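## Task

Carry the tray from the staging bench onto the work bench. Take the tray's sample tube (orange dot on the cap) and place it in the centre hole of one adapter in the centrifuge rotor. Find the water blank (white dot) whose volume, printed in mL on its cap, equals the sample's, and place it in the centre hole of the adapter directly opposite. Put all remaining tubes from the tray into the green rack. Every tube must be fully seated, and every rotor bucket must hang straight down. A tube touching the floor means failure. The bottles on the tray must finish upright on it, and the tray must rest on the work bench with nothing overhanging its edge. Any number of robots may be used. At the end, open the grippers and move away. A robot that falls or is left leaning means failure. Anything held in place only by a robot at the end does not count.

## Robot and tools

Robots: two identical Hello Robot Stretch 3 units, r1 and r2. Each has a two-wheel drive base with a passive rear caster, a lift carriage on a vertical mast, and a telescoping arm that reaches out on the robot's RIGHT side. The wrist has yaw, pitch and roll, ending in a two-finger gripper with round 0.04 m pads. A pan/tilt head carries two cameras. The base measures 0.33 m long by 0.34 m wide and turns in place about a point 0.05 m behind its front edge. Stowed, it sweeps a 0.28 m radius when turning; an unfolded level gripper reaches beyond that. The base cannot strafe, so to move the gripper forward or back you drive the base.

Frames: each robot reports in its own base frame, origin on the floor between the drive wheels, x forward, y left, z up. hand_pose is the point where the closed fingertips meet, expressed in that frame. base_odometry is relative to where that robot started the scene and counts wheel turns, so slip shows up as travel. The two robots do not share a frame; only images, lidar_m and the depth grids reveal where one is relative to the other.

execute_actions: arguments "actions" (a list holding one action, or empty to just read state and images) and "cameras" (list of names among r1_head_camera, r1_nav_camera, r1_wrist_camera, r2_head_camera, r2_nav_camera, r2_wrist_camera, or "all"; omitted or null gives all, [] gives none). The action is an object keyed by "r1" and/or "r2". Per robot:
- "base": exactly one of {"translate_m": d}, a relative drive straight ahead in metres, forward positive, -1 to 1, counted from the base position in the last reported state; or {"rotate_rad": d}, a relative turn in place in radians, counter-clockwise (left) positive, -3.2 to 3.2.
- "joints": absolute joint targets by name. lift_m 0 to 1.1 (arm height on the mast, metres); arm_m 0 to 0.52 (extension, metres); wrist_yaw_rad -1.345 to 4.42 (0 along the arm, positive toward the front, 3.0 folded over the base); wrist_pitch_rad -1.57 to 0.451 (0 level, negative tips fingers down); wrist_roll_rad -2.911 to 2.911 (0 fingers side by side); gripper_m -0.089 to 0.179 (larger is wider; actual tip gap is smaller, by about 0.007 near closed and 0.025 fully open, zero below 0.007); head_pan_rad -3.953 to 1.73 (0 forward, positive left, -1.57 toward the arm); head_tilt_rad -1.53 to 0.419 (negative looks down). Done tolerances: 0.004 for metre joints, 0.02 for yaw, roll and head, 0.05 for pitch.
- "contact_limits": {"arm_m": effort percent 1 to 100}; the arm stops with contact_stop when its effort hits that level, and holding force stays capped until the next action.
All motions start together; each action runs at most 15 s. Anything left out may still be driving toward an earlier target. Unknown keys or out-of-range numbers reject the whole call. If a result reports a stop, further motion calls in that same reply are skipped.

wait: {"seconds": 0 to 10}; commands nothing and returns the same state and images.
zoom_image: {"camera": name, "region": [x0, y0, x1, y1]} in pixels of that camera's latest full image, top-left origin, at most 504 by 504.
finished_scene: {"scene": number of the current scene}; irreversible, reports success and loads the next task.

Result lines: base_status and joint_status give how each motion ended (done, off_target meaning stuck away from target and possibly still pushing, contact_stop, time_out, torque_fault). After contact_stop the arm or lift goes slack until commanded again; a slack lift may sink under load or be pushed upward by closing fingers. on_its_own covers uncommanded parts; its "held at" is a target, not a position. joint_positions are current values. motor_effort is percent of maximum, positive toward larger joint values, with peak in brackets; readings carry sizeable bias and noise. lidar_m: 12 distances in metres from the base origin, 30-degree sectors counter-clockwise from straight ahead (4th left, 7th behind, 10th right), plane 0.17 m high, "-" nothing seen; misses glass and tabletops, and the robot's own body can mask sectors 5, 6, 9, 10. wrist_depth_mm (45 to 1000) and head_depth_mm (280 to 4000): 7x7 grids of median depth, row by row from top left. turned_by_wheels and turned_by_imu: rotation since the last result, left positive. base_tilt: lean in degrees, forward and right positive, with a fixed bias up to about 4. pictures lists image order. Camera calibration is given per camera in OpenCV terms relative to its own robot's base frame.

Speed: the base is fast (0.30 m/s, 1.9 rad/s) only when stowed: lift_m under 0.30, arm_m under 0.03, wrist_yaw_rad over 2.54; otherwise 0.10 m/s and 0.63 rad/s.

Gripping: command a gripper_m smaller than the object's width; lower squeezes harder, but the stall guard may relax grip so heavy items can slip; send a new value to re-squeeze. To let go, open at least 0.02 beyond the contact value. Neither reading nor status proves a hold; check images.

Cautions: fold or unfold the wrist only with lift_m between 0.32 and 0.95, wrist_pitch_rad -0.4 and roll near 0; once folded, lift may go to 0.25. With wrist_yaw_rad under -0.4 keep pitch at -0.5 or lower. Robots must never press into each other; any base-to-base contact plus a few more millimetres is a hard press, and hard hits are risky too. Identical commands give travel differing up to 2.5 cm per metre, so shared loads can tip robots. Pushing the arm into something rigid with the gripper above about 0.45 m, repeating a push after contact_stop, or driving while gripping or hooking something fixed can tip a robot; snagging furniture, especially reversing, also can. If tilted, undo the last move in small steps, free the gripper, and drop lift_m to about 0.2. Base, wrist and head push without stopping; wrist servos shut off for 10 s after sustained strain. Avoid drops, slips, slams and knocking tubes to the floor. Loose objects may occasionally get nudged.

Each tool is called after "Call:" as name(argument=value, ...) on one line, values as JSON.

## Session

Call:
execute_actions(actions=[])

Scene clock: 0.00 s.
r1.base_odometry: x=+0.000 y=+0.000 heading=+0.000 (m, m, rad; r1's odometry frame)
r1.turned_by_wheels: +0.000 (rad since the last result)
r1.turned_by_imu: +0.000 (rad since the last result)
r1.base_tilt: forward=-1.6 right=+0.5 (deg)
r1.lidar_m: 4.17 1.06 0.72 0.67 0.68 0.87 1.92 2.73 1.66 3.24 1.59 2.61
r1.head_depth_mm: 1812 2490 - - - 3770 2450 / 1800 2626 - - - 3745 2443 / 1795 2600 - - - 3819 2473 / 1769 2567 - - - 3908 2462 / 1756 2534 - - - 3990 2508 / 1749 2517 - - - - 2545 / 1737 2483 3560 3644 3507 3267 2570
r1.base_status: not commanded
r1.joint_positions: lift_m=+0.378 arm_m=+0.002 wrist_yaw_rad=+3.123 wrist_pitch_rad=-0.445 wrist_roll_rad=+0.001 gripper_m=+0.037 head_pan_rad=-0.012 head_tilt_rad=-0.022
r1.joint_status: not commanded
r1.motor_effort: left_wheel=-1 right_wheel=+0 lift_m=+35 arm_m=+0 wrist_yaw_rad=+1 wrist_pitch_rad=+7 wrist_roll_rad=+0 gripper_m=+0 head_pan_rad=+0 head_tilt_rad=+3 (%)
r1.hand_pose: x=-0.0172 y=+0.0741 z=+0.3848 quat_wxyz=(+0.163, +0.691, +0.150, +0.688) (m; r1's base frame)
r1.wrist_depth_mm: 603 630 - 644 663 694 700 / 660 678 - 715 725 755 773 / 728 755 - 786 825 842 868 / 776 799 795 835 857 887 901 / 677 689 687 696 730 727 730 / 589 581 - 590 611 613 606 / 510 520 - - 523 527 530
r2.base_odometry: x=+0.000 y=+0.000 heading=+0.000 (m, m, rad; r2's odometry frame)
r2.turned_by_wheels: +0.000 (rad since the last result)
r2.turned_by_imu: +0.000 (rad since the last result)
r2.base_tilt: forward=-0.1 right=-2.0 (deg)
r2.lidar_m: 3.49 1.36 0.92 0.85 0.86 1.09 2.39 1.91 1.34 1.93 2.13 1.63
r2.head_depth_mm: 1787 2673 - - 2981 2824 2224 / 1801 2692 - - - 3262 2213 / 1822 2711 - - - 3307 2182 / 1831 2735 - - - 3275 2169 / 1846 2795 - - - 3187 2147 / 1863 2837 - - - 3187 2136 / 1881 2863 3515 3597 3803 3154 2120
r2.base_status: not commanded
r2.joint_positions: lift_m=+0.515 arm_m=+0.000 wrist_yaw_rad=+3.135 wrist_pitch_rad=-0.475 wrist_roll_rad=+0.019 gripper_m=+0.037 head_pan_rad=+0.001 head_tilt_rad=+0.011
r2.joint_status: not commanded
r2.motor_effort: left_wheel=+0 right_wheel=+0 lift_m=+38 arm_m=+0 wrist_yaw_rad=+0 wrist_pitch_rad=+7 wrist_roll_rad=+1 gripper_m=+1 head_pan_rad=+1 head_tilt_rad=+1 (%)
r2.hand_pose: x=-0.0199 y=+0.0717 z=+0.5152 quat_wxyz=(+0.171, +0.694, +0.163, +0.680) (m; r2's base frame)
r2.wrist_depth_mm: 743 755 - 809 871 915 926 / 774 805 - 897 925 949 - / 882 918 - 986 - - - / 924 971 - - - - - / 865 901 884 881 862 883 878 / 755 751 764 786 778 781 748 / 657 648 648 660 648 654 680
pictures: r1_head_camera (sideways: a quarter turn clockwise sets it upright), r1_nav_camera (sideways: a quarter turn counterclockwise sets it upright), r1_wrist_camera, r2_head_camera (sideways: a quarter turn clockwise sets it upright), r2_nav_camera (sideways: a quarter turn counterclockwise sets it upright), r2_wrist_camera
Images, in order (width x height): r1_head_camera 896x504, r1_nav_camera 672x504, r1_wrist_camera 644x364, r2_head_camera 896x504, r2_nav_camera 672x504, r2_wrist_camera 644x364.

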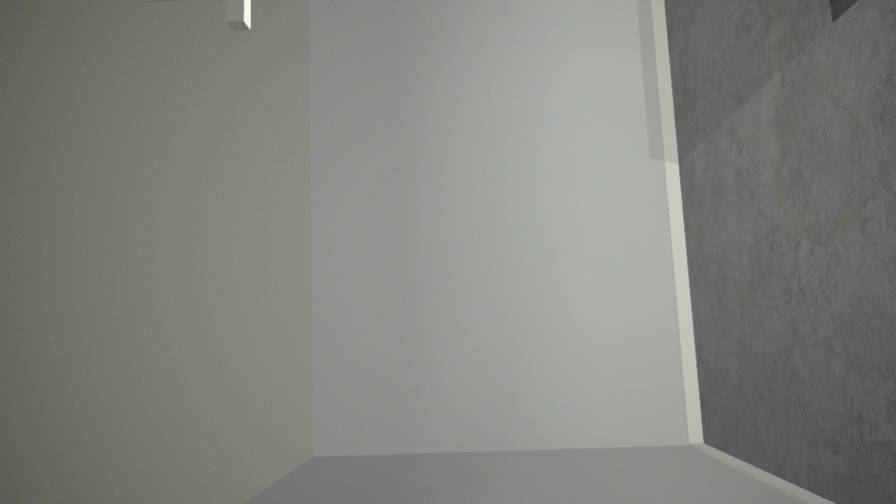

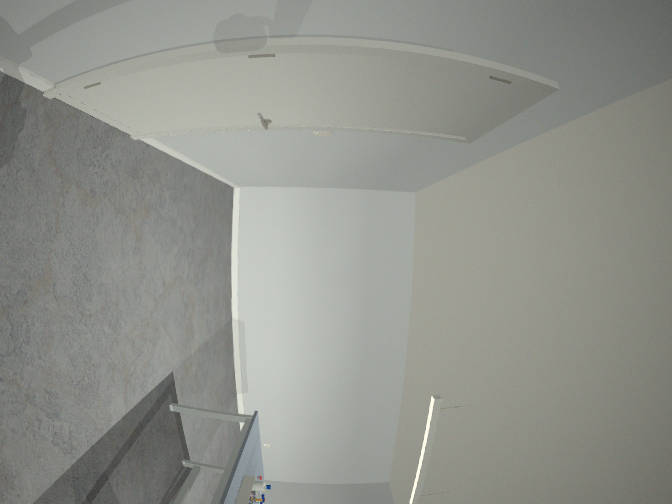

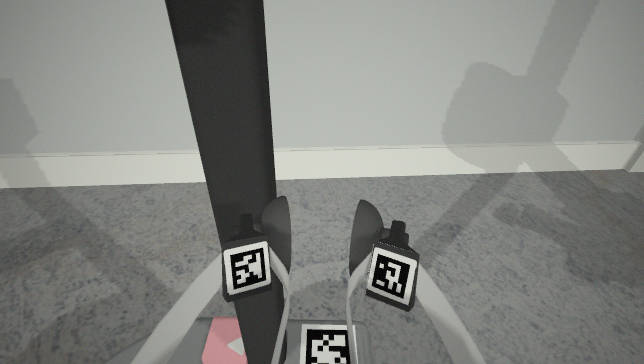

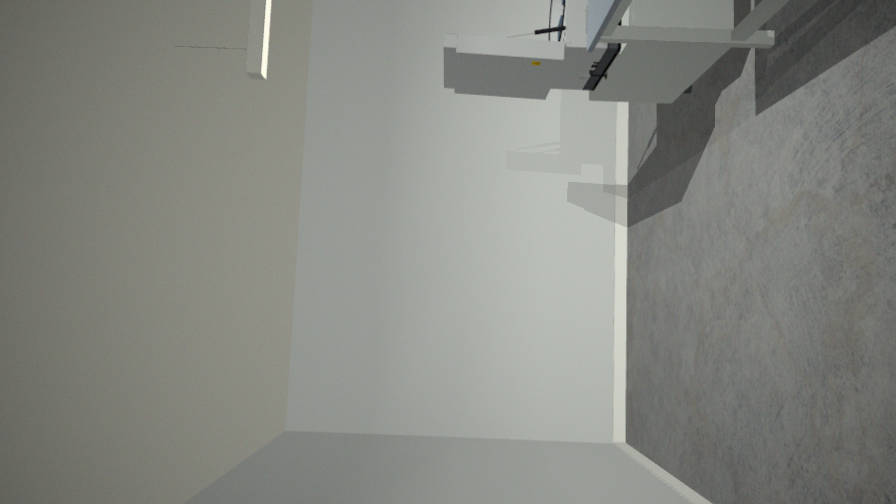

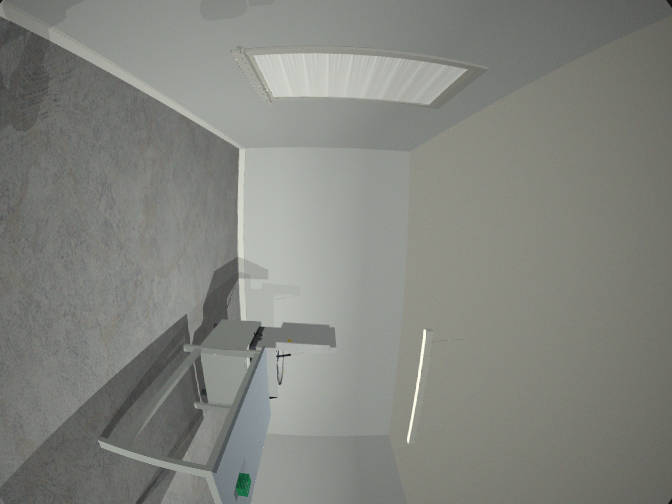

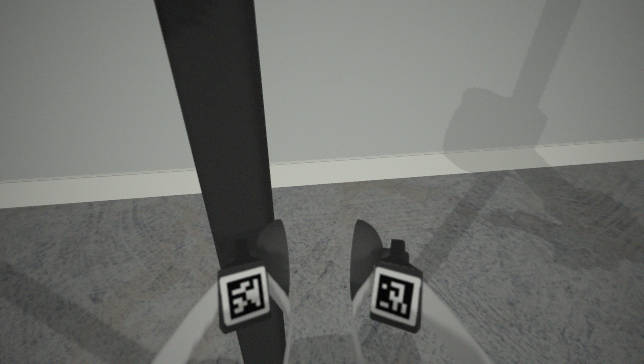

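Call:
execute_actions(actions=[{"r1":{"joints":{"head_pan_rad":-1.3,"head_tilt_rad":-0.5}},"r2":{"joints":{"head_pan_rad":-1.0,"head_tilt_rad":-0.5}}}], cameras=["r1_head_camera","r1_nav_camera","r2_head_camera","r2_nav_camera"])

Scene clock: 3.20 s.
r1.base_odometry: x=+0.000 y=+0.000 heading=+0.000 (m, m, rad; r1's odometry frame)
r1.turned_by_wheels: +0.000 (rad since the last result)
r1.turned_by_imu: +0.000 (rad since the last result)
r1.base_tilt: forward=-1.7 right=+0.6 (deg)
r1.lidar_m: 4.15 1.06 0.72 0.67 0.68 0.87 1.92 2.74 1.66 3.22 1.59 2.62
r1.head_depth_mm: 3420 3650 3928 3142 2188 1691 1370 / 3464 3699 - 3127 2196 1689 1379 / 3514 3798 - 3145 2201 1699 1384 / 3530 3829 - 3168 2223 1706 1385 / 3599 3920 - 3148 2237 1705 1389 / 3671 3939 - 3040 2236 1723 1399 / 3709 - - 2384 2068 1723 1399
r1.base_status: not commanded
r1.joint_positions: lift_m=+0.378 arm_m=+0.002 wrist_yaw_rad=+3.123 wrist_pitch_rad=-0.445 wrist_roll_rad=+0.001 gripper_m=+0.037 head_pan_rad=-1.293 head_tilt_rad=-0.494
r1.joint_status: all done
r1.motor_effort: left_wheel=-1(1) right_wheel=-1(1) lift_m=+36(36) arm_m=+0(1) wrist_yaw_rad=+0(0) wrist_pitch_rad=+7(7) wrist_roll_rad=+0(0) gripper_m=+0(0) head_pan_rad=-2(37) head_tilt_rad=-4(38) (%)
r1.hand_pose: x=-0.0172 y=+0.0741 z=+0.3848 quat_wxyz=(+0.163, +0.691, +0.150, +0.688) (m; r1's base frame)
r1.wrist_depth_mm: 607 621 - 647 671 685 703 / 666 682 - 724 737 763 781 / 729 766 - 798 817 835 863 / 765 797 798 834 857 866 890 / 684 690 688 704 721 719 743 / 586 582 - 597 610 605 614 / 510 530 - - 517 533 532
r2.base_odometry: x=+0.000 y=+0.000 heading=+0.000 (m, m, rad; r2's odometry frame)
r2.turned_by_wheels: +0.000 (rad since the last result)
r2.turned_by_imu: +0.000 (rad since the last result)
r2.base_tilt: forward=-0.1 right=-1.9 (deg)
r2.lidar_m: 3.49 1.37 0.91 0.85 0.86 1.10 2.37 1.91 1.34 1.93 2.13 1.62
r2.head_depth_mm: 3294 3575 3789 2775 2017 1576 1290 / 3469 3747 3897 2746 1995 1565 1292 / 3588 3932 - 2755 1981 1557 1280 / 3824 - - 2718 1978 1549 1283 / - - 2228 2579 1955 1541 1273 / - - 1898 2436 1922 1540 1266 / - - 2038 2639 1950 1525 1264
r2.base_status: not commanded
r2.joint_positions: lift_m=+0.515 arm_m=+0.000 wrist_yaw_rad=+3.135 wrist_pitch_rad=-0.475 wrist_roll_rad=+0.019 gripper_m=+0.037 head_pan_rad=-0.993 head_tilt_rad=-0.493
r2.joint_status: all done
r2.motor_effort: left_wheel=+0(0) right_wheel=+0(0) lift_m=+38(38) arm_m=+0(1) wrist_yaw_rad=+0(1) wrist_pitch_rad=+7(7) wrist_roll_rad=+1(1) gripper_m=+1(1) head_pan_rad=-3(37) head_tilt_rad=-2(26) (%)
r2.hand_pose: x=-0.0199 y=+0.0717 z=+0.5152 quat_wxyz=(+0.171, +0.694, +0.163, +0.680) (m; r2's base frame)
r2.wrist_depth_mm: 739 786 - 829 882 864 932 / 791 799 - 886 920 966 - / 847 910 - 976 - - - / 923 - - - - - - / 864 884 898 886 920 939 914 / 746 758 794 765 778 769 758 / 644 652 634 659 645 657 685
pictures: r1_head_camera (sideways: a quarter turn clockwise sets it upright), r1_nav_camera (sideways: a quarter turn counterclockwise sets it upright), r2_head_camera (sideways: a quarter turn clockwise sets it upright), r2_nav_camera (sideways: a quarter turn counterclockwise sets it upright)
camera_calibration (this result's frames):
r1_head_camera: T_world_to_cam=[[-0.0743716, 0.421645, -0.903706, 1.1982], [0.974465, 0.223256, 0.0239703, -0.0384495], [0.211865, -0.878847, -0.427482, 0.514547], [0, 0, 0, 1]] pos_world=[0.0175651, -0.0444206, 1.3037]
r1_nav_camera: T_world_to_cam=[[0.153243, -0.426372, 0.891473, -1.12498], [-0.944775, -0.327669, 0.00568854, 0.0456074], [0.289683, -0.843113, -0.453039, 0.539539], [0, 0, 0, 1]] pos_world=[0.0591886, -0.00982251, 1.24706]
r2_head_camera: T_world_to_cam=[[-0.291372, 0.369224, -0.882483, 1.16774], [0.817508, 0.575173, -0.0292713, 0.0396649], [0.496773, -0.729966, -0.469433, 0.563494], [0, 0, 0, 1]] pos_world=[0.0278911, -0.0426393, 1.29619]
r2_nav_camera: T_world_to_cam=[[0.248346, -0.350952, 0.90286, -1.13248], [-0.850198, -0.525634, 0.0295411, 0.0275669], [0.464206, -0.774946, -0.428918, 0.524887], [0, 0, 0, 1]] pos_world=[0.0610281, 0.0238044, 1.24679]
Images, in order (width x height): r1_head_camera 896x504, r1_nav_camera 672x504, r2_head_camera 896x504, r2_nav_camera 672x504.

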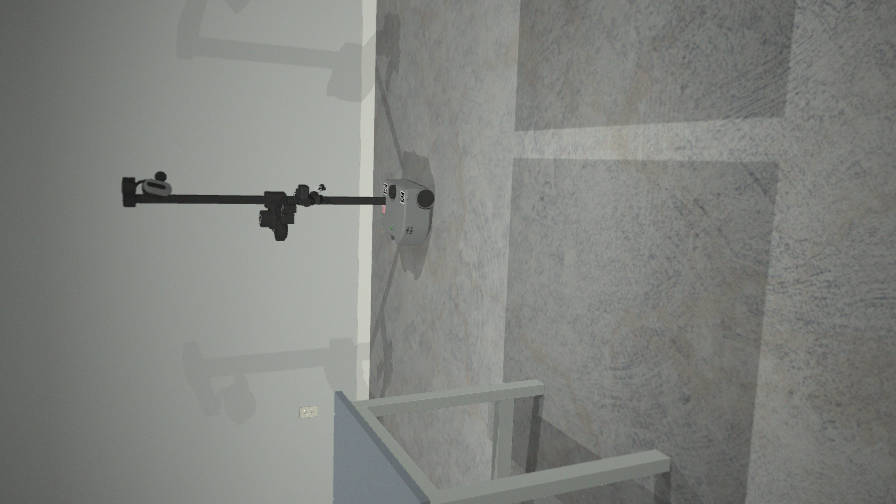

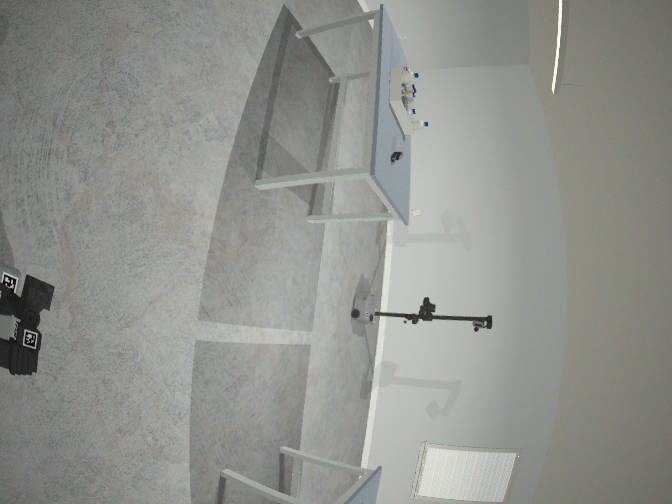

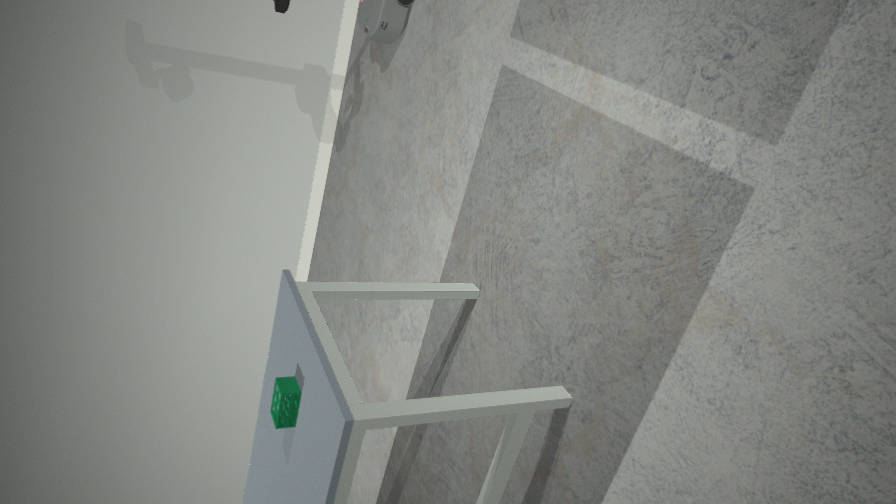

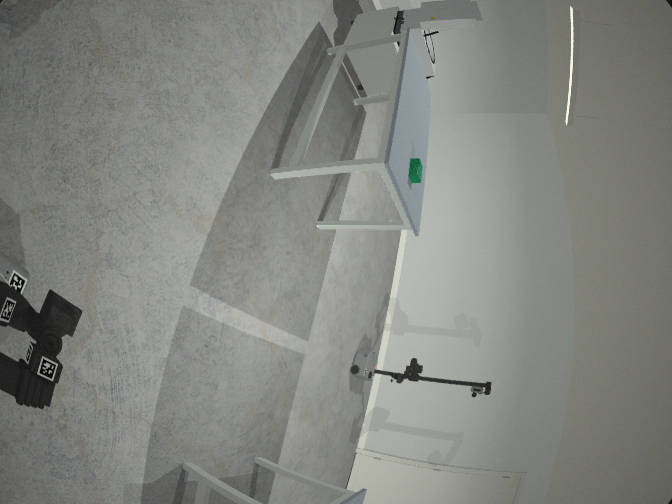

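Call:
execute_actions(actions=[{"r1":{"base":{"rotate_rad":-0.4},"joints":{"lift_m":0.27}},"r2":{"base":{"rotate_rad":0.35},"joints":{"lift_m":0.27}}}], cameras=[])

Call:
execute_actions(actions=[{"r1":{"base":{"translate_m":0.9}},"r2":{"base":{"translate_m":-0.8}}}], cameras=[])

Call:
execute_actions(actions=[{"r1":{"base":{"translate_m":0.9}},"r2":{"base":{"translate_m":-0.6}}}], cameras=[])

Call:
execute_actions(actions=[{"r1":{"base":{"rotate_rad":0.4},"joints":{"head_pan_rad":-1.57,"head_tilt_rad":-0.7}},"r2":{"base":{"rotate_rad":-0.35},"joints":{"head_pan_rad":-1.57,"head_tilt_rad":-0.7}}}], cameras=["r1_head_camera","r1_nav_camera","r2_head_camera","r2_nav_camera"])

Scene clock: 17.23 s.
r1.base_odometry: x=+0.000 y=+0.000 heading=-0.400 (m, m, rad; r1's odometry frame)
r1.turned_by_wheels: -0.400 (rad since the last result)
r1.turned_by_imu: -0.404 (rad since the last result)
r1.base_tilt: forward=-1.7 right=+0.5 (deg)
r1.lidar_m: 2.62 2.40 0.93 0.69 0.68 0.70 0.97 2.85 2.74 1.66 3.23 1.59
r1.head_depth_mm: - - 2221 1811 2014 1689 1370 / 3824 - - 2945 2201 1700 1379 / 3734 - - 3141 2188 1690 1380 / 3669 3928 - 3202 2212 1700 1385 / 3583 3783 - 3195 2222 1707 1386 / 3429 3658 - 3216 2239 1716 1395 / 3376 3578 3833 3085 2237 1722 1396
r1.base_status: done
r1.joint_positions: lift_m=+0.270 arm_m=+0.002 wrist_yaw_rad=+3.123 wrist_pitch_rad=-0.446 wrist_roll_rad=+0.001 gripper_m=+0.037 head_pan_rad=-1.293 head_tilt_rad=-0.495
r1.joint_status: all done
r1.motor_effort: left_wheel=+1(5) right_wheel=-2(6) lift_m=+29(29) arm_m=+0(0) wrist_yaw_rad=+0(0) wrist_pitch_rad=+7(7) wrist_roll_rad=+1(1) gripper_m=-1(1) head_pan_rad=-2(3) head_tilt_rad=-4(4) (%)
r1.hand_pose: x=-0.0172 y=+0.0740 z=+0.2766 quat_wxyz=(+0.163, +0.691, +0.150, +0.688) (m; r1's base frame)
r1.wrist_depth_mm: 517 565 - 723 845 960 - / 555 617 - 803 931 - - / 586 646 - 815 859 887 907 / 613 656 657 666 684 691 699 / 529 539 548 553 571 566 570 / 471 - - - 488 482 492 / - - - - 414 415 413
r2.base_odometry: x=+0.000 y=+0.000 heading=+0.350 (m, m, rad; r2's odometry frame)
r2.turned_by_wheels: +0.350 (rad since the last result)
r2.turned_by_imu: +0.346 (rad since the last result)
r2.base_tilt: forward=+0.0 right=-2.0 (deg)
r2.lidar_m: 1.78 1.00 0.85 0.85 0.97 1.65 4.11 1.39 1.34 3.21 1.63 2.30
r2.head_depth_mm: 3813 - - 2772 2006 1566 1287 / - - 2222 2606 1989 1569 1286 / - - 1948 2584 1978 1555 1280 / - - 2143 2709 1964 1549 1276 / - - 3194 2572 1968 1540 1280 / - - 3082 2668 1964 1546 1270 / - 2868 3137 2667 1940 1525 1259
r2.base_status: done
r2.joint_positions: lift_m=+0.270 arm_m=+0.000 wrist_yaw_rad=+3.135 wrist_pitch_rad=-0.475 wrist_roll_rad=+0.019 gripper_m=+0.037 head_pan_rad=-0.993 head_tilt_rad=-0.494
r2.joint_status: all done
r2.motor_effort: left_wheel=-4(10) right_wheel=+2(5) lift_m=+30(31) arm_m=+0(0) wrist_yaw_rad=+0(0) wrist_pitch_rad=+7(7) wrist_roll_rad=+0(1) gripper_m=+1(0) head_pan_rad=-2(2) head_tilt_rad=-2(2) (%)
r2.hand_pose: x=-0.0199 y=+0.0717 z=+0.2702 quat_wxyz=(+0.171, +0.694, +0.163, +0.680) (m; r2's base frame)
r2.wrist_depth_mm: - 936 - 840 791 729 707 / - - - 911 855 825 771 / 842 866 - 854 881 830 821 / 666 671 - 681 688 684 671 / 546 541 552 557 554 564 560 / 466 492 - - 492 476 478 / - - - - 399 419 414
pictures: none
No camera images: the call's "cameras" was empty. Leave "cameras" out to get every camera's image.

Scene clock: 21.93 s.
r1.base_odometry: x=+0.829 y=-0.350 heading=-0.400 (m, m, rad; r1's odometry frame)
r1.turned_by_wheels: +0.000 (rad since the last result)
r1.turned_by_imu: +0.003 (rad since the last result)
r1.base_tilt: forward=-1.7 right=+0.8 (deg)
r1.lidar_m: 1.72 3.54 1.48 1.12 1.09 1.15 1.61 3.37 1.97 3.81 0.94 1.66
r1.head_depth_mm: 3554 3783 - 3120 2202 1691 1382 / 3425 3668 - 3144 2203 1694 1373 / 3325 3586 3916 3142 2197 1696 1386 / 3272 3518 3779 3203 2213 1705 1380 / 3170 3407 3663 3200 2221 1706 1394 / 3117 3313 3611 2701 1798 1603 1323 / 3020 3272 3454 1334 1022 1720 1398
r1.base_status: done
r1.joint_positions: lift_m=+0.270 arm_m=+0.002 wrist_yaw_rad=+3.123 wrist_pitch_rad=-0.446 wrist_roll_rad=+0.001 gripper_m=+0.037 head_pan_rad=-1.293 head_tilt_rad=-0.495
r1.joint_status: not commanded
r1.motor_effort: left_wheel=+1(8) right_wheel=-2(4) lift_m=+29(29) arm_m=+0(0) wrist_yaw_rad=+0(0) wrist_pitch_rad=+8(7) wrist_roll_rad=+0(0) gripper_m=+0(1) head_pan_rad=-2(2) head_tilt_rad=-3(3) (%)
r1.hand_pose: x=-0.0172 y=+0.0740 z=+0.2766 quat_wxyz=(+0.163, +0.691, +0.150, +0.688) (m; r1's base frame)
r1.wrist_depth_mm: 840 941 - - - - - / 902 985 - - - - - / 816 822 - 861 868 879 915 / 645 650 665 664 671 686 700 / 541 539 545 540 564 575 570 / 470 - - - 487 479 482 / - - - - 415 414 420
r2.base_odometry: x=-0.752 y=-0.274 heading=+0.350 (m, m, rad; r2's odometry frame)
r2.turned_by_wheels: +0.000 (rad since the last result)
r2.turned_by_imu: +0.000 (rad since the last result)
r2.base_tilt: forward=-0.2 right=-1.9 (deg)
r2.lidar_m: 2.17 1.21 1.04 1.04 1.19 2.01 3.35 1.17 1.00 1.00 2.50 2.13
r2.head_depth_mm: 3620 3875 3971 2788 2001 1569 1294 / 3952 - - 2761 1976 1560 1290 / - - - 2743 1982 1554 1281 / - - 3740 2708 1963 1550 1275 / - - 3708 2722 1955 1542 1270 / - - 2297 2465 1954 1549 1267 / - - 3597 2651 1939 1530 1269
r2.base_status: done
r2.joint_positions: lift_m=+0.270 arm_m=+0.000 wrist_yaw_rad=+3.135 wrist_pitch_rad=-0.475 wrist_roll_rad=+0.019 gripper_m=+0.037 head_pan_rad=-0.993 head_tilt_rad=-0.494
r2.joint_status: not commanded
r2.motor_effort: left_wheel=-4(17) right_wheel=+2(3) lift_m=+31(31) arm_m=+0(0) wrist_yaw_rad=+0(0) wrist_pitch_rad=+7(7) wrist_roll_rad=+1(1) gripper_m=+1(1) head_pan_rad=-2(2) head_tilt_rad=-2(2) (%)
r2.hand_pose: x=-0.0199 y=+0.0717 z=+0.2702 quat_wxyz=(+0.171, +0.694, +0.163, +0.680) (m; r2's base frame)
r2.wrist_depth_mm: - - - - 962 900 879 / - - - - - 985 921 / 829 869 - 882 880 908 888 / 667 672 - 677 675 684 688 / 539 547 550 548 574 572 563 / 469 496 - - 484 471 478 / - - - - 397 416 407
pictures: none
No camera images: the call's "cameras" was empty. Leave "cameras" out to get every camera's image.

Scene clock: 26.63 s.
r1.base_odometry: x=+1.658 y=-0.700 heading=-0.400 (m, m, rad; r1's odometry frame)
r1.turned_by_wheels: +0.000 (rad since the last result)
r1.turned_by_imu: +0.003 (rad since the last result)
r1.base_tilt: forward=-1.7 right=+0.6 (deg)
r1.lidar_m: 0.82 2.74 2.11 1.57 1.53 1.59 2.25 2.59 0.91 1.19 1.16 1.21
r1.head_depth_mm: 3119 3363 3669 1290 908 725 1365 / 3003 3267 3571 1293 911 704 1380 / 2980 3178 3413 1306 914 704 1347 / 2859 3079 3350 1315 878 705 1315 / 2799 2998 3250 1094 891 709 1283 / 2738 2920 3125 2038 862 712 629 / 2688 2826 3043 2114 721 716 613
r1.base_status: done
r1.joint_positions: lift_m=+0.270 arm_m=+0.002 wrist_yaw_rad=+3.123 wrist_pitch_rad=-0.446 wrist_roll_rad=+0.001 gripper_m=+0.037 head_pan_rad=-1.293 head_tilt_rad=-0.495
r1.joint_status: not commanded
r1.motor_effort: left_wheel=+1(9) right_wheel=-2(3) lift_m=+29(30) arm_m=-1(0) wrist_yaw_rad=+0(0) wrist_pitch_rad=+7(7) wrist_roll_rad=+0(1) gripper_m=+0(1) head_pan_rad=-2(3) head_tilt_rad=-4(4) (%)
r1.hand_pose: x=-0.0172 y=+0.0740 z=+0.2766 quat_wxyz=(+0.163, +0.691, +0.150, +0.688) (m; r1's base frame)
r1.wrist_depth_mm: - - - - - - - / - - - - - - - / 811 817 - 851 858 875 910 / 653 644 659 672 687 689 716 / 531 544 548 558 574 573 571 / 466 - - - 488 475 485 / - - - - 413 418 413
r2.base_odometry: x=-1.315 y=-0.480 heading=+0.350 (m, m, rad; r2's odometry frame)
r2.turned_by_wheels: +0.000 (rad since the last result)
r2.turned_by_imu: +0.000 (rad since the last result)
r2.base_tilt: forward=+0.0 right=-2.0 (deg)
r2.lidar_m: 2.46 1.39 1.18 1.18 1.35 2.29 2.78 1.00 0.86 0.86 0.98 2.61
r2.head_depth_mm: 3486 3706 3831 1136 1859 1569 1254 / 3762 - - 1188 1990 1469 1287 / - - - 2339 1774 1482 1283 / - - - 2696 1967 1553 1277 / - - - 2699 1948 1540 1271 / - - 3905 2665 1960 1529 1273 / - - 3879 2646 1930 1537 1263
r2.base_status: done
r2.joint_positions: lift_m=+0.270 arm_m=+0.000 wrist_yaw_rad=+3.135 wrist_pitch_rad=-0.475 wrist_roll_rad=+0.019 gripper_m=+0.037 head_pan_rad=-0.993 head_tilt_rad=-0.494
r2.joint_status: not commanded
r2.motor_effort: left_wheel=-3(16) right_wheel=+1(4) lift_m=+31(31) arm_m=+0(0) wrist_yaw_rad=+0(0) wrist_pitch_rad=+7(7) wrist_roll_rad=+1(1) gripper_m=+1(1) head_pan_rad=-2(2) head_tilt_rad=-3(2) (%)
r2.hand_pose: x=-0.0199 y=+0.0717 z=+0.2702 quat_wxyz=(+0.171, +0.694, +0.163, +0.680) (m; r2's base frame)
r2.wrist_depth_mm: - - - - - - 972 / - - - - - - - / 846 850 - 867 877 895 884 / 668 680 - 666 668 670 688 / 537 555 545 551 566 553 548 / 468 498 - - 487 475 477 / - - - - 397 417 411
pictures: none
No camera images: the call's "cameras" was empty. Leave "cameras" out to get every camera's image.

Scene clock: 27.90 s.
r1.base_odometry: x=+1.658 y=-0.700 heading=+0.000 (m, m, rad; r1's odometry frame)
r1.turned_by_wheels: +0.400 (rad since the last result)
r1.turned_by_imu: +0.402 (rad since the last result)
r1.base_tilt: forward=-1.7 right=+0.5 (deg)
r1.lidar_m: 2.73 2.41 1.64 1.51 1.54 2.00 4.00 0.91 1.24 1.16 1.18 0.82
r1.head_depth_mm: 2900 3236 1238 904 735 1437 1226 / 2869 3194 1242 906 736 1438 1225 / 2813 3149 1245 863 717 1437 1222 / 2780 3099 1037 907 717 1439 1227 / 2736 3041 1256 785 720 1416 1234 / 2753 3019 2121 780 721 1412 1230 / 2710 2969 3090 917 722 1376 1235
r1.base_status: done
r1.joint_positions: lift_m=+0.270 arm_m=+0.002 wrist_yaw_rad=+3.123 wrist_pitch_rad=-0.446 wrist_roll_rad=+0.001 gripper_m=+0.037 head_pan_rad=-1.563 head_tilt_rad=-0.692
r1.joint_status: all done
r1.motor_effort: left_wheel=-3(8) right_wheel=+1(5) lift_m=+29(29) arm_m=+0(0) wrist_yaw_rad=+1(1) wrist_pitch_rad=+7(7) wrist_roll_rad=+0(0) gripper_m=-1(0) head_pan_rad=-3(21) head_tilt_rad=-5(28) (%)
r1.hand_pose: x=-0.0172 y=+0.0740 z=+0.2766 quat_wxyz=(+0.163, +0.691, +0.150, +0.688) (m; r1's base frame)
r1.wrist_depth_mm: - - - - - - - / - - - - - - - / 813 823 - 851 856 880 927 / 647 657 660 667 672 693 710 / 533 550 545 551 579 566 565 / 476 - - - 486 477 486 / - - - - 414 421 419
r2.base_odometry: x=-1.315 y=-0.480 heading=+0.000 (m, m, rad; r2's odometry frame)
r2.turned_by_wheels: -0.350 (rad since the last result)
r2.turned_by_imu: -0.345 (rad since the last result)
r2.base_tilt: forward=+0.0 right=-2.0 (deg)
r2.lidar_m: 2.61 1.89 1.27 1.18 1.20 1.52 2.78 2.83 0.92 0.86 0.87 1.10
r2.head_depth_mm: 3159 3413 1104 1963 1542 1368 1171 / 3130 3356 1097 1962 1549 1361 1167 / 3138 3335 1075 1953 1614 1353 1158 / 3089 1286 1049 1950 1614 1349 1161 / 3005 3251 1043 1938 1604 1346 1158 / 3050 3283 1038 1859 1604 1344 1154 / 3028 3255 1055 1840 1591 1334 1147
r2.base_status: done
r2.joint_positions: lift_m=+0.270 arm_m=+0.000 wrist_yaw_rad=+3.135 wrist_pitch_rad=-0.475 wrist_roll_rad=+0.019 gripper_m=+0.037 head_pan_rad=-1.563 head_tilt_rad=-0.692
r2.joint_status: all done
r2.motor_effort: left_wheel=+3(13) right_wheel=-2(6) lift_m=+31(31) arm_m=+0(0) wrist_yaw_rad=+0(1) wrist_pitch_rad=+7(7) wrist_roll_rad=+1(0) gripper_m=+1(1) head_pan_rad=-2(28) head_tilt_rad=-4(16) (%)
r2.hand_pose: x=-0.0199 y=+0.0717 z=+0.2702 quat_wxyz=(+0.171, +0.694, +0.163, +0.680) (m; r2's base frame)
r2.wrist_depth_mm: - - - - - - - / - - - - - - - / 860 865 - 856 856 850 886 / 667 667 - 665 674 694 687 / 542 544 549 548 557 554 557 / 457 500 - - 485 467 480 / - - - - 393 413 415
pictures: r1_head_camera (sideways: a quarter turn clockwise sets it upright), r1_nav_camera (sideways: a quarter turn counterclockwise sets it upright), r2_head_camera (sideways: a quarter turn clockwise sets it upright), r2_nav_camera (sideways: a quarter turn counterclockwise sets it upright)
camera_calibration (this result's frames):
r1_head_camera: T_world_to_cam=[[0.039479, 0.595861, -0.802116, 1.06502], [0.998736, -0.0485301, 0.0131053, -0.0244477], [-0.0311178, -0.80162, -0.597024, 0.736622], [0, 0, 0, 1]] pos_world=[0.00529278, -0.0453017, 1.29437]
r1_nav_camera: T_world_to_cam=[[0.0352483, -0.618539, 0.784963, -0.985379], [-0.997952, -0.0637349, -0.00540963, 0.0603804], [0.0533756, -0.783165, -0.619519, 0.757581], [0, 0, 0, 1]] pos_world=[0.0545534, -0.0123359, 1.24315]
r2_head_camera: T_world_to_cam=[[-0.0472363, 0.632854, -0.772829, 1.02328], [0.998613, 0.047933, -0.0217852, 0.0288075], [0.0232572, -0.772786, -0.63424, 0.780801], [0, 0, 0, 1]] pos_world=[0.00140906, -0.0455735, 1.28666]
r2_nav_camera: T_world_to_cam=[[0.0209195, -0.599025, 0.800457, -0.997552], [-0.999378, 0.0101971, 0.0337492, 0.0230066], [-0.0283789, -0.800666, -0.598439, 0.748457], [0, 0, 0, 1]] pos_world=[0.065101, 0.00147056, 1.24563]
Images, in order (width x height): r1_head_camera 896x504, r1_nav_camera 672x504, r2_head_camera 896x504, r2_nav_camera 672x504.

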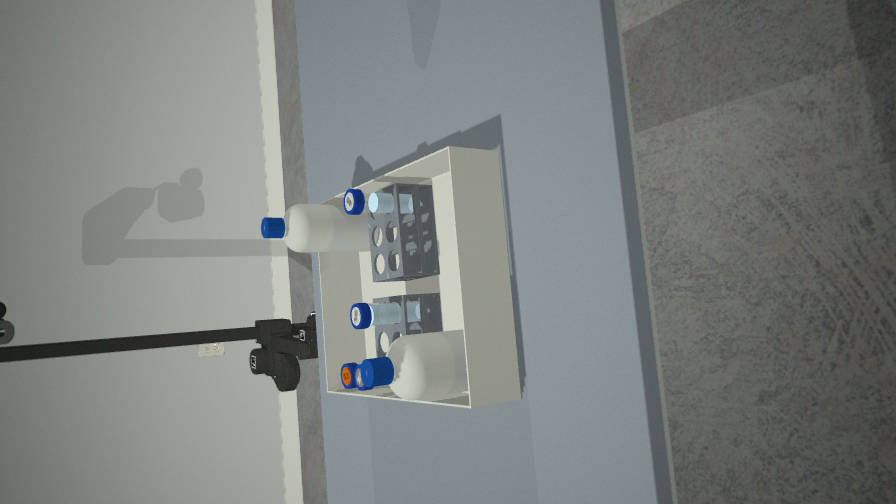

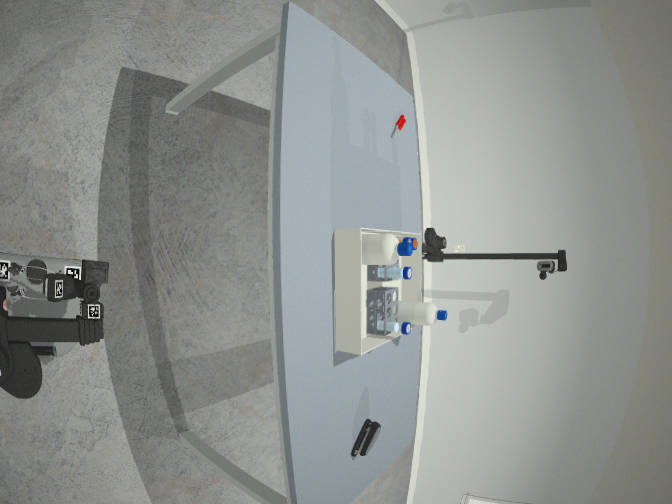

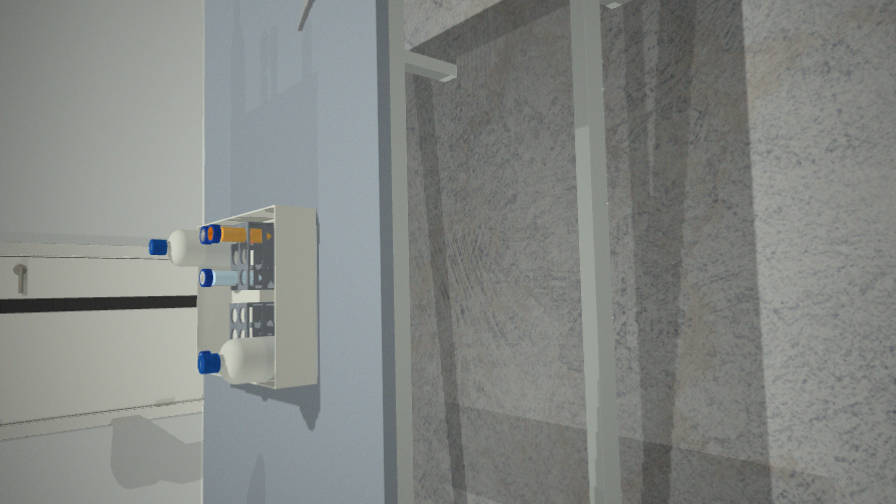

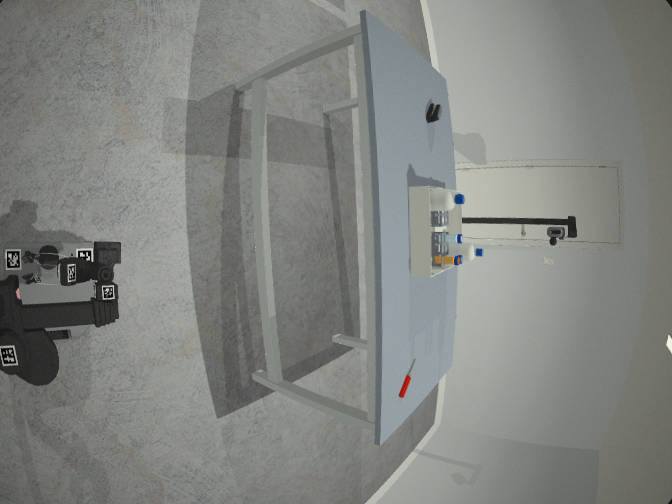

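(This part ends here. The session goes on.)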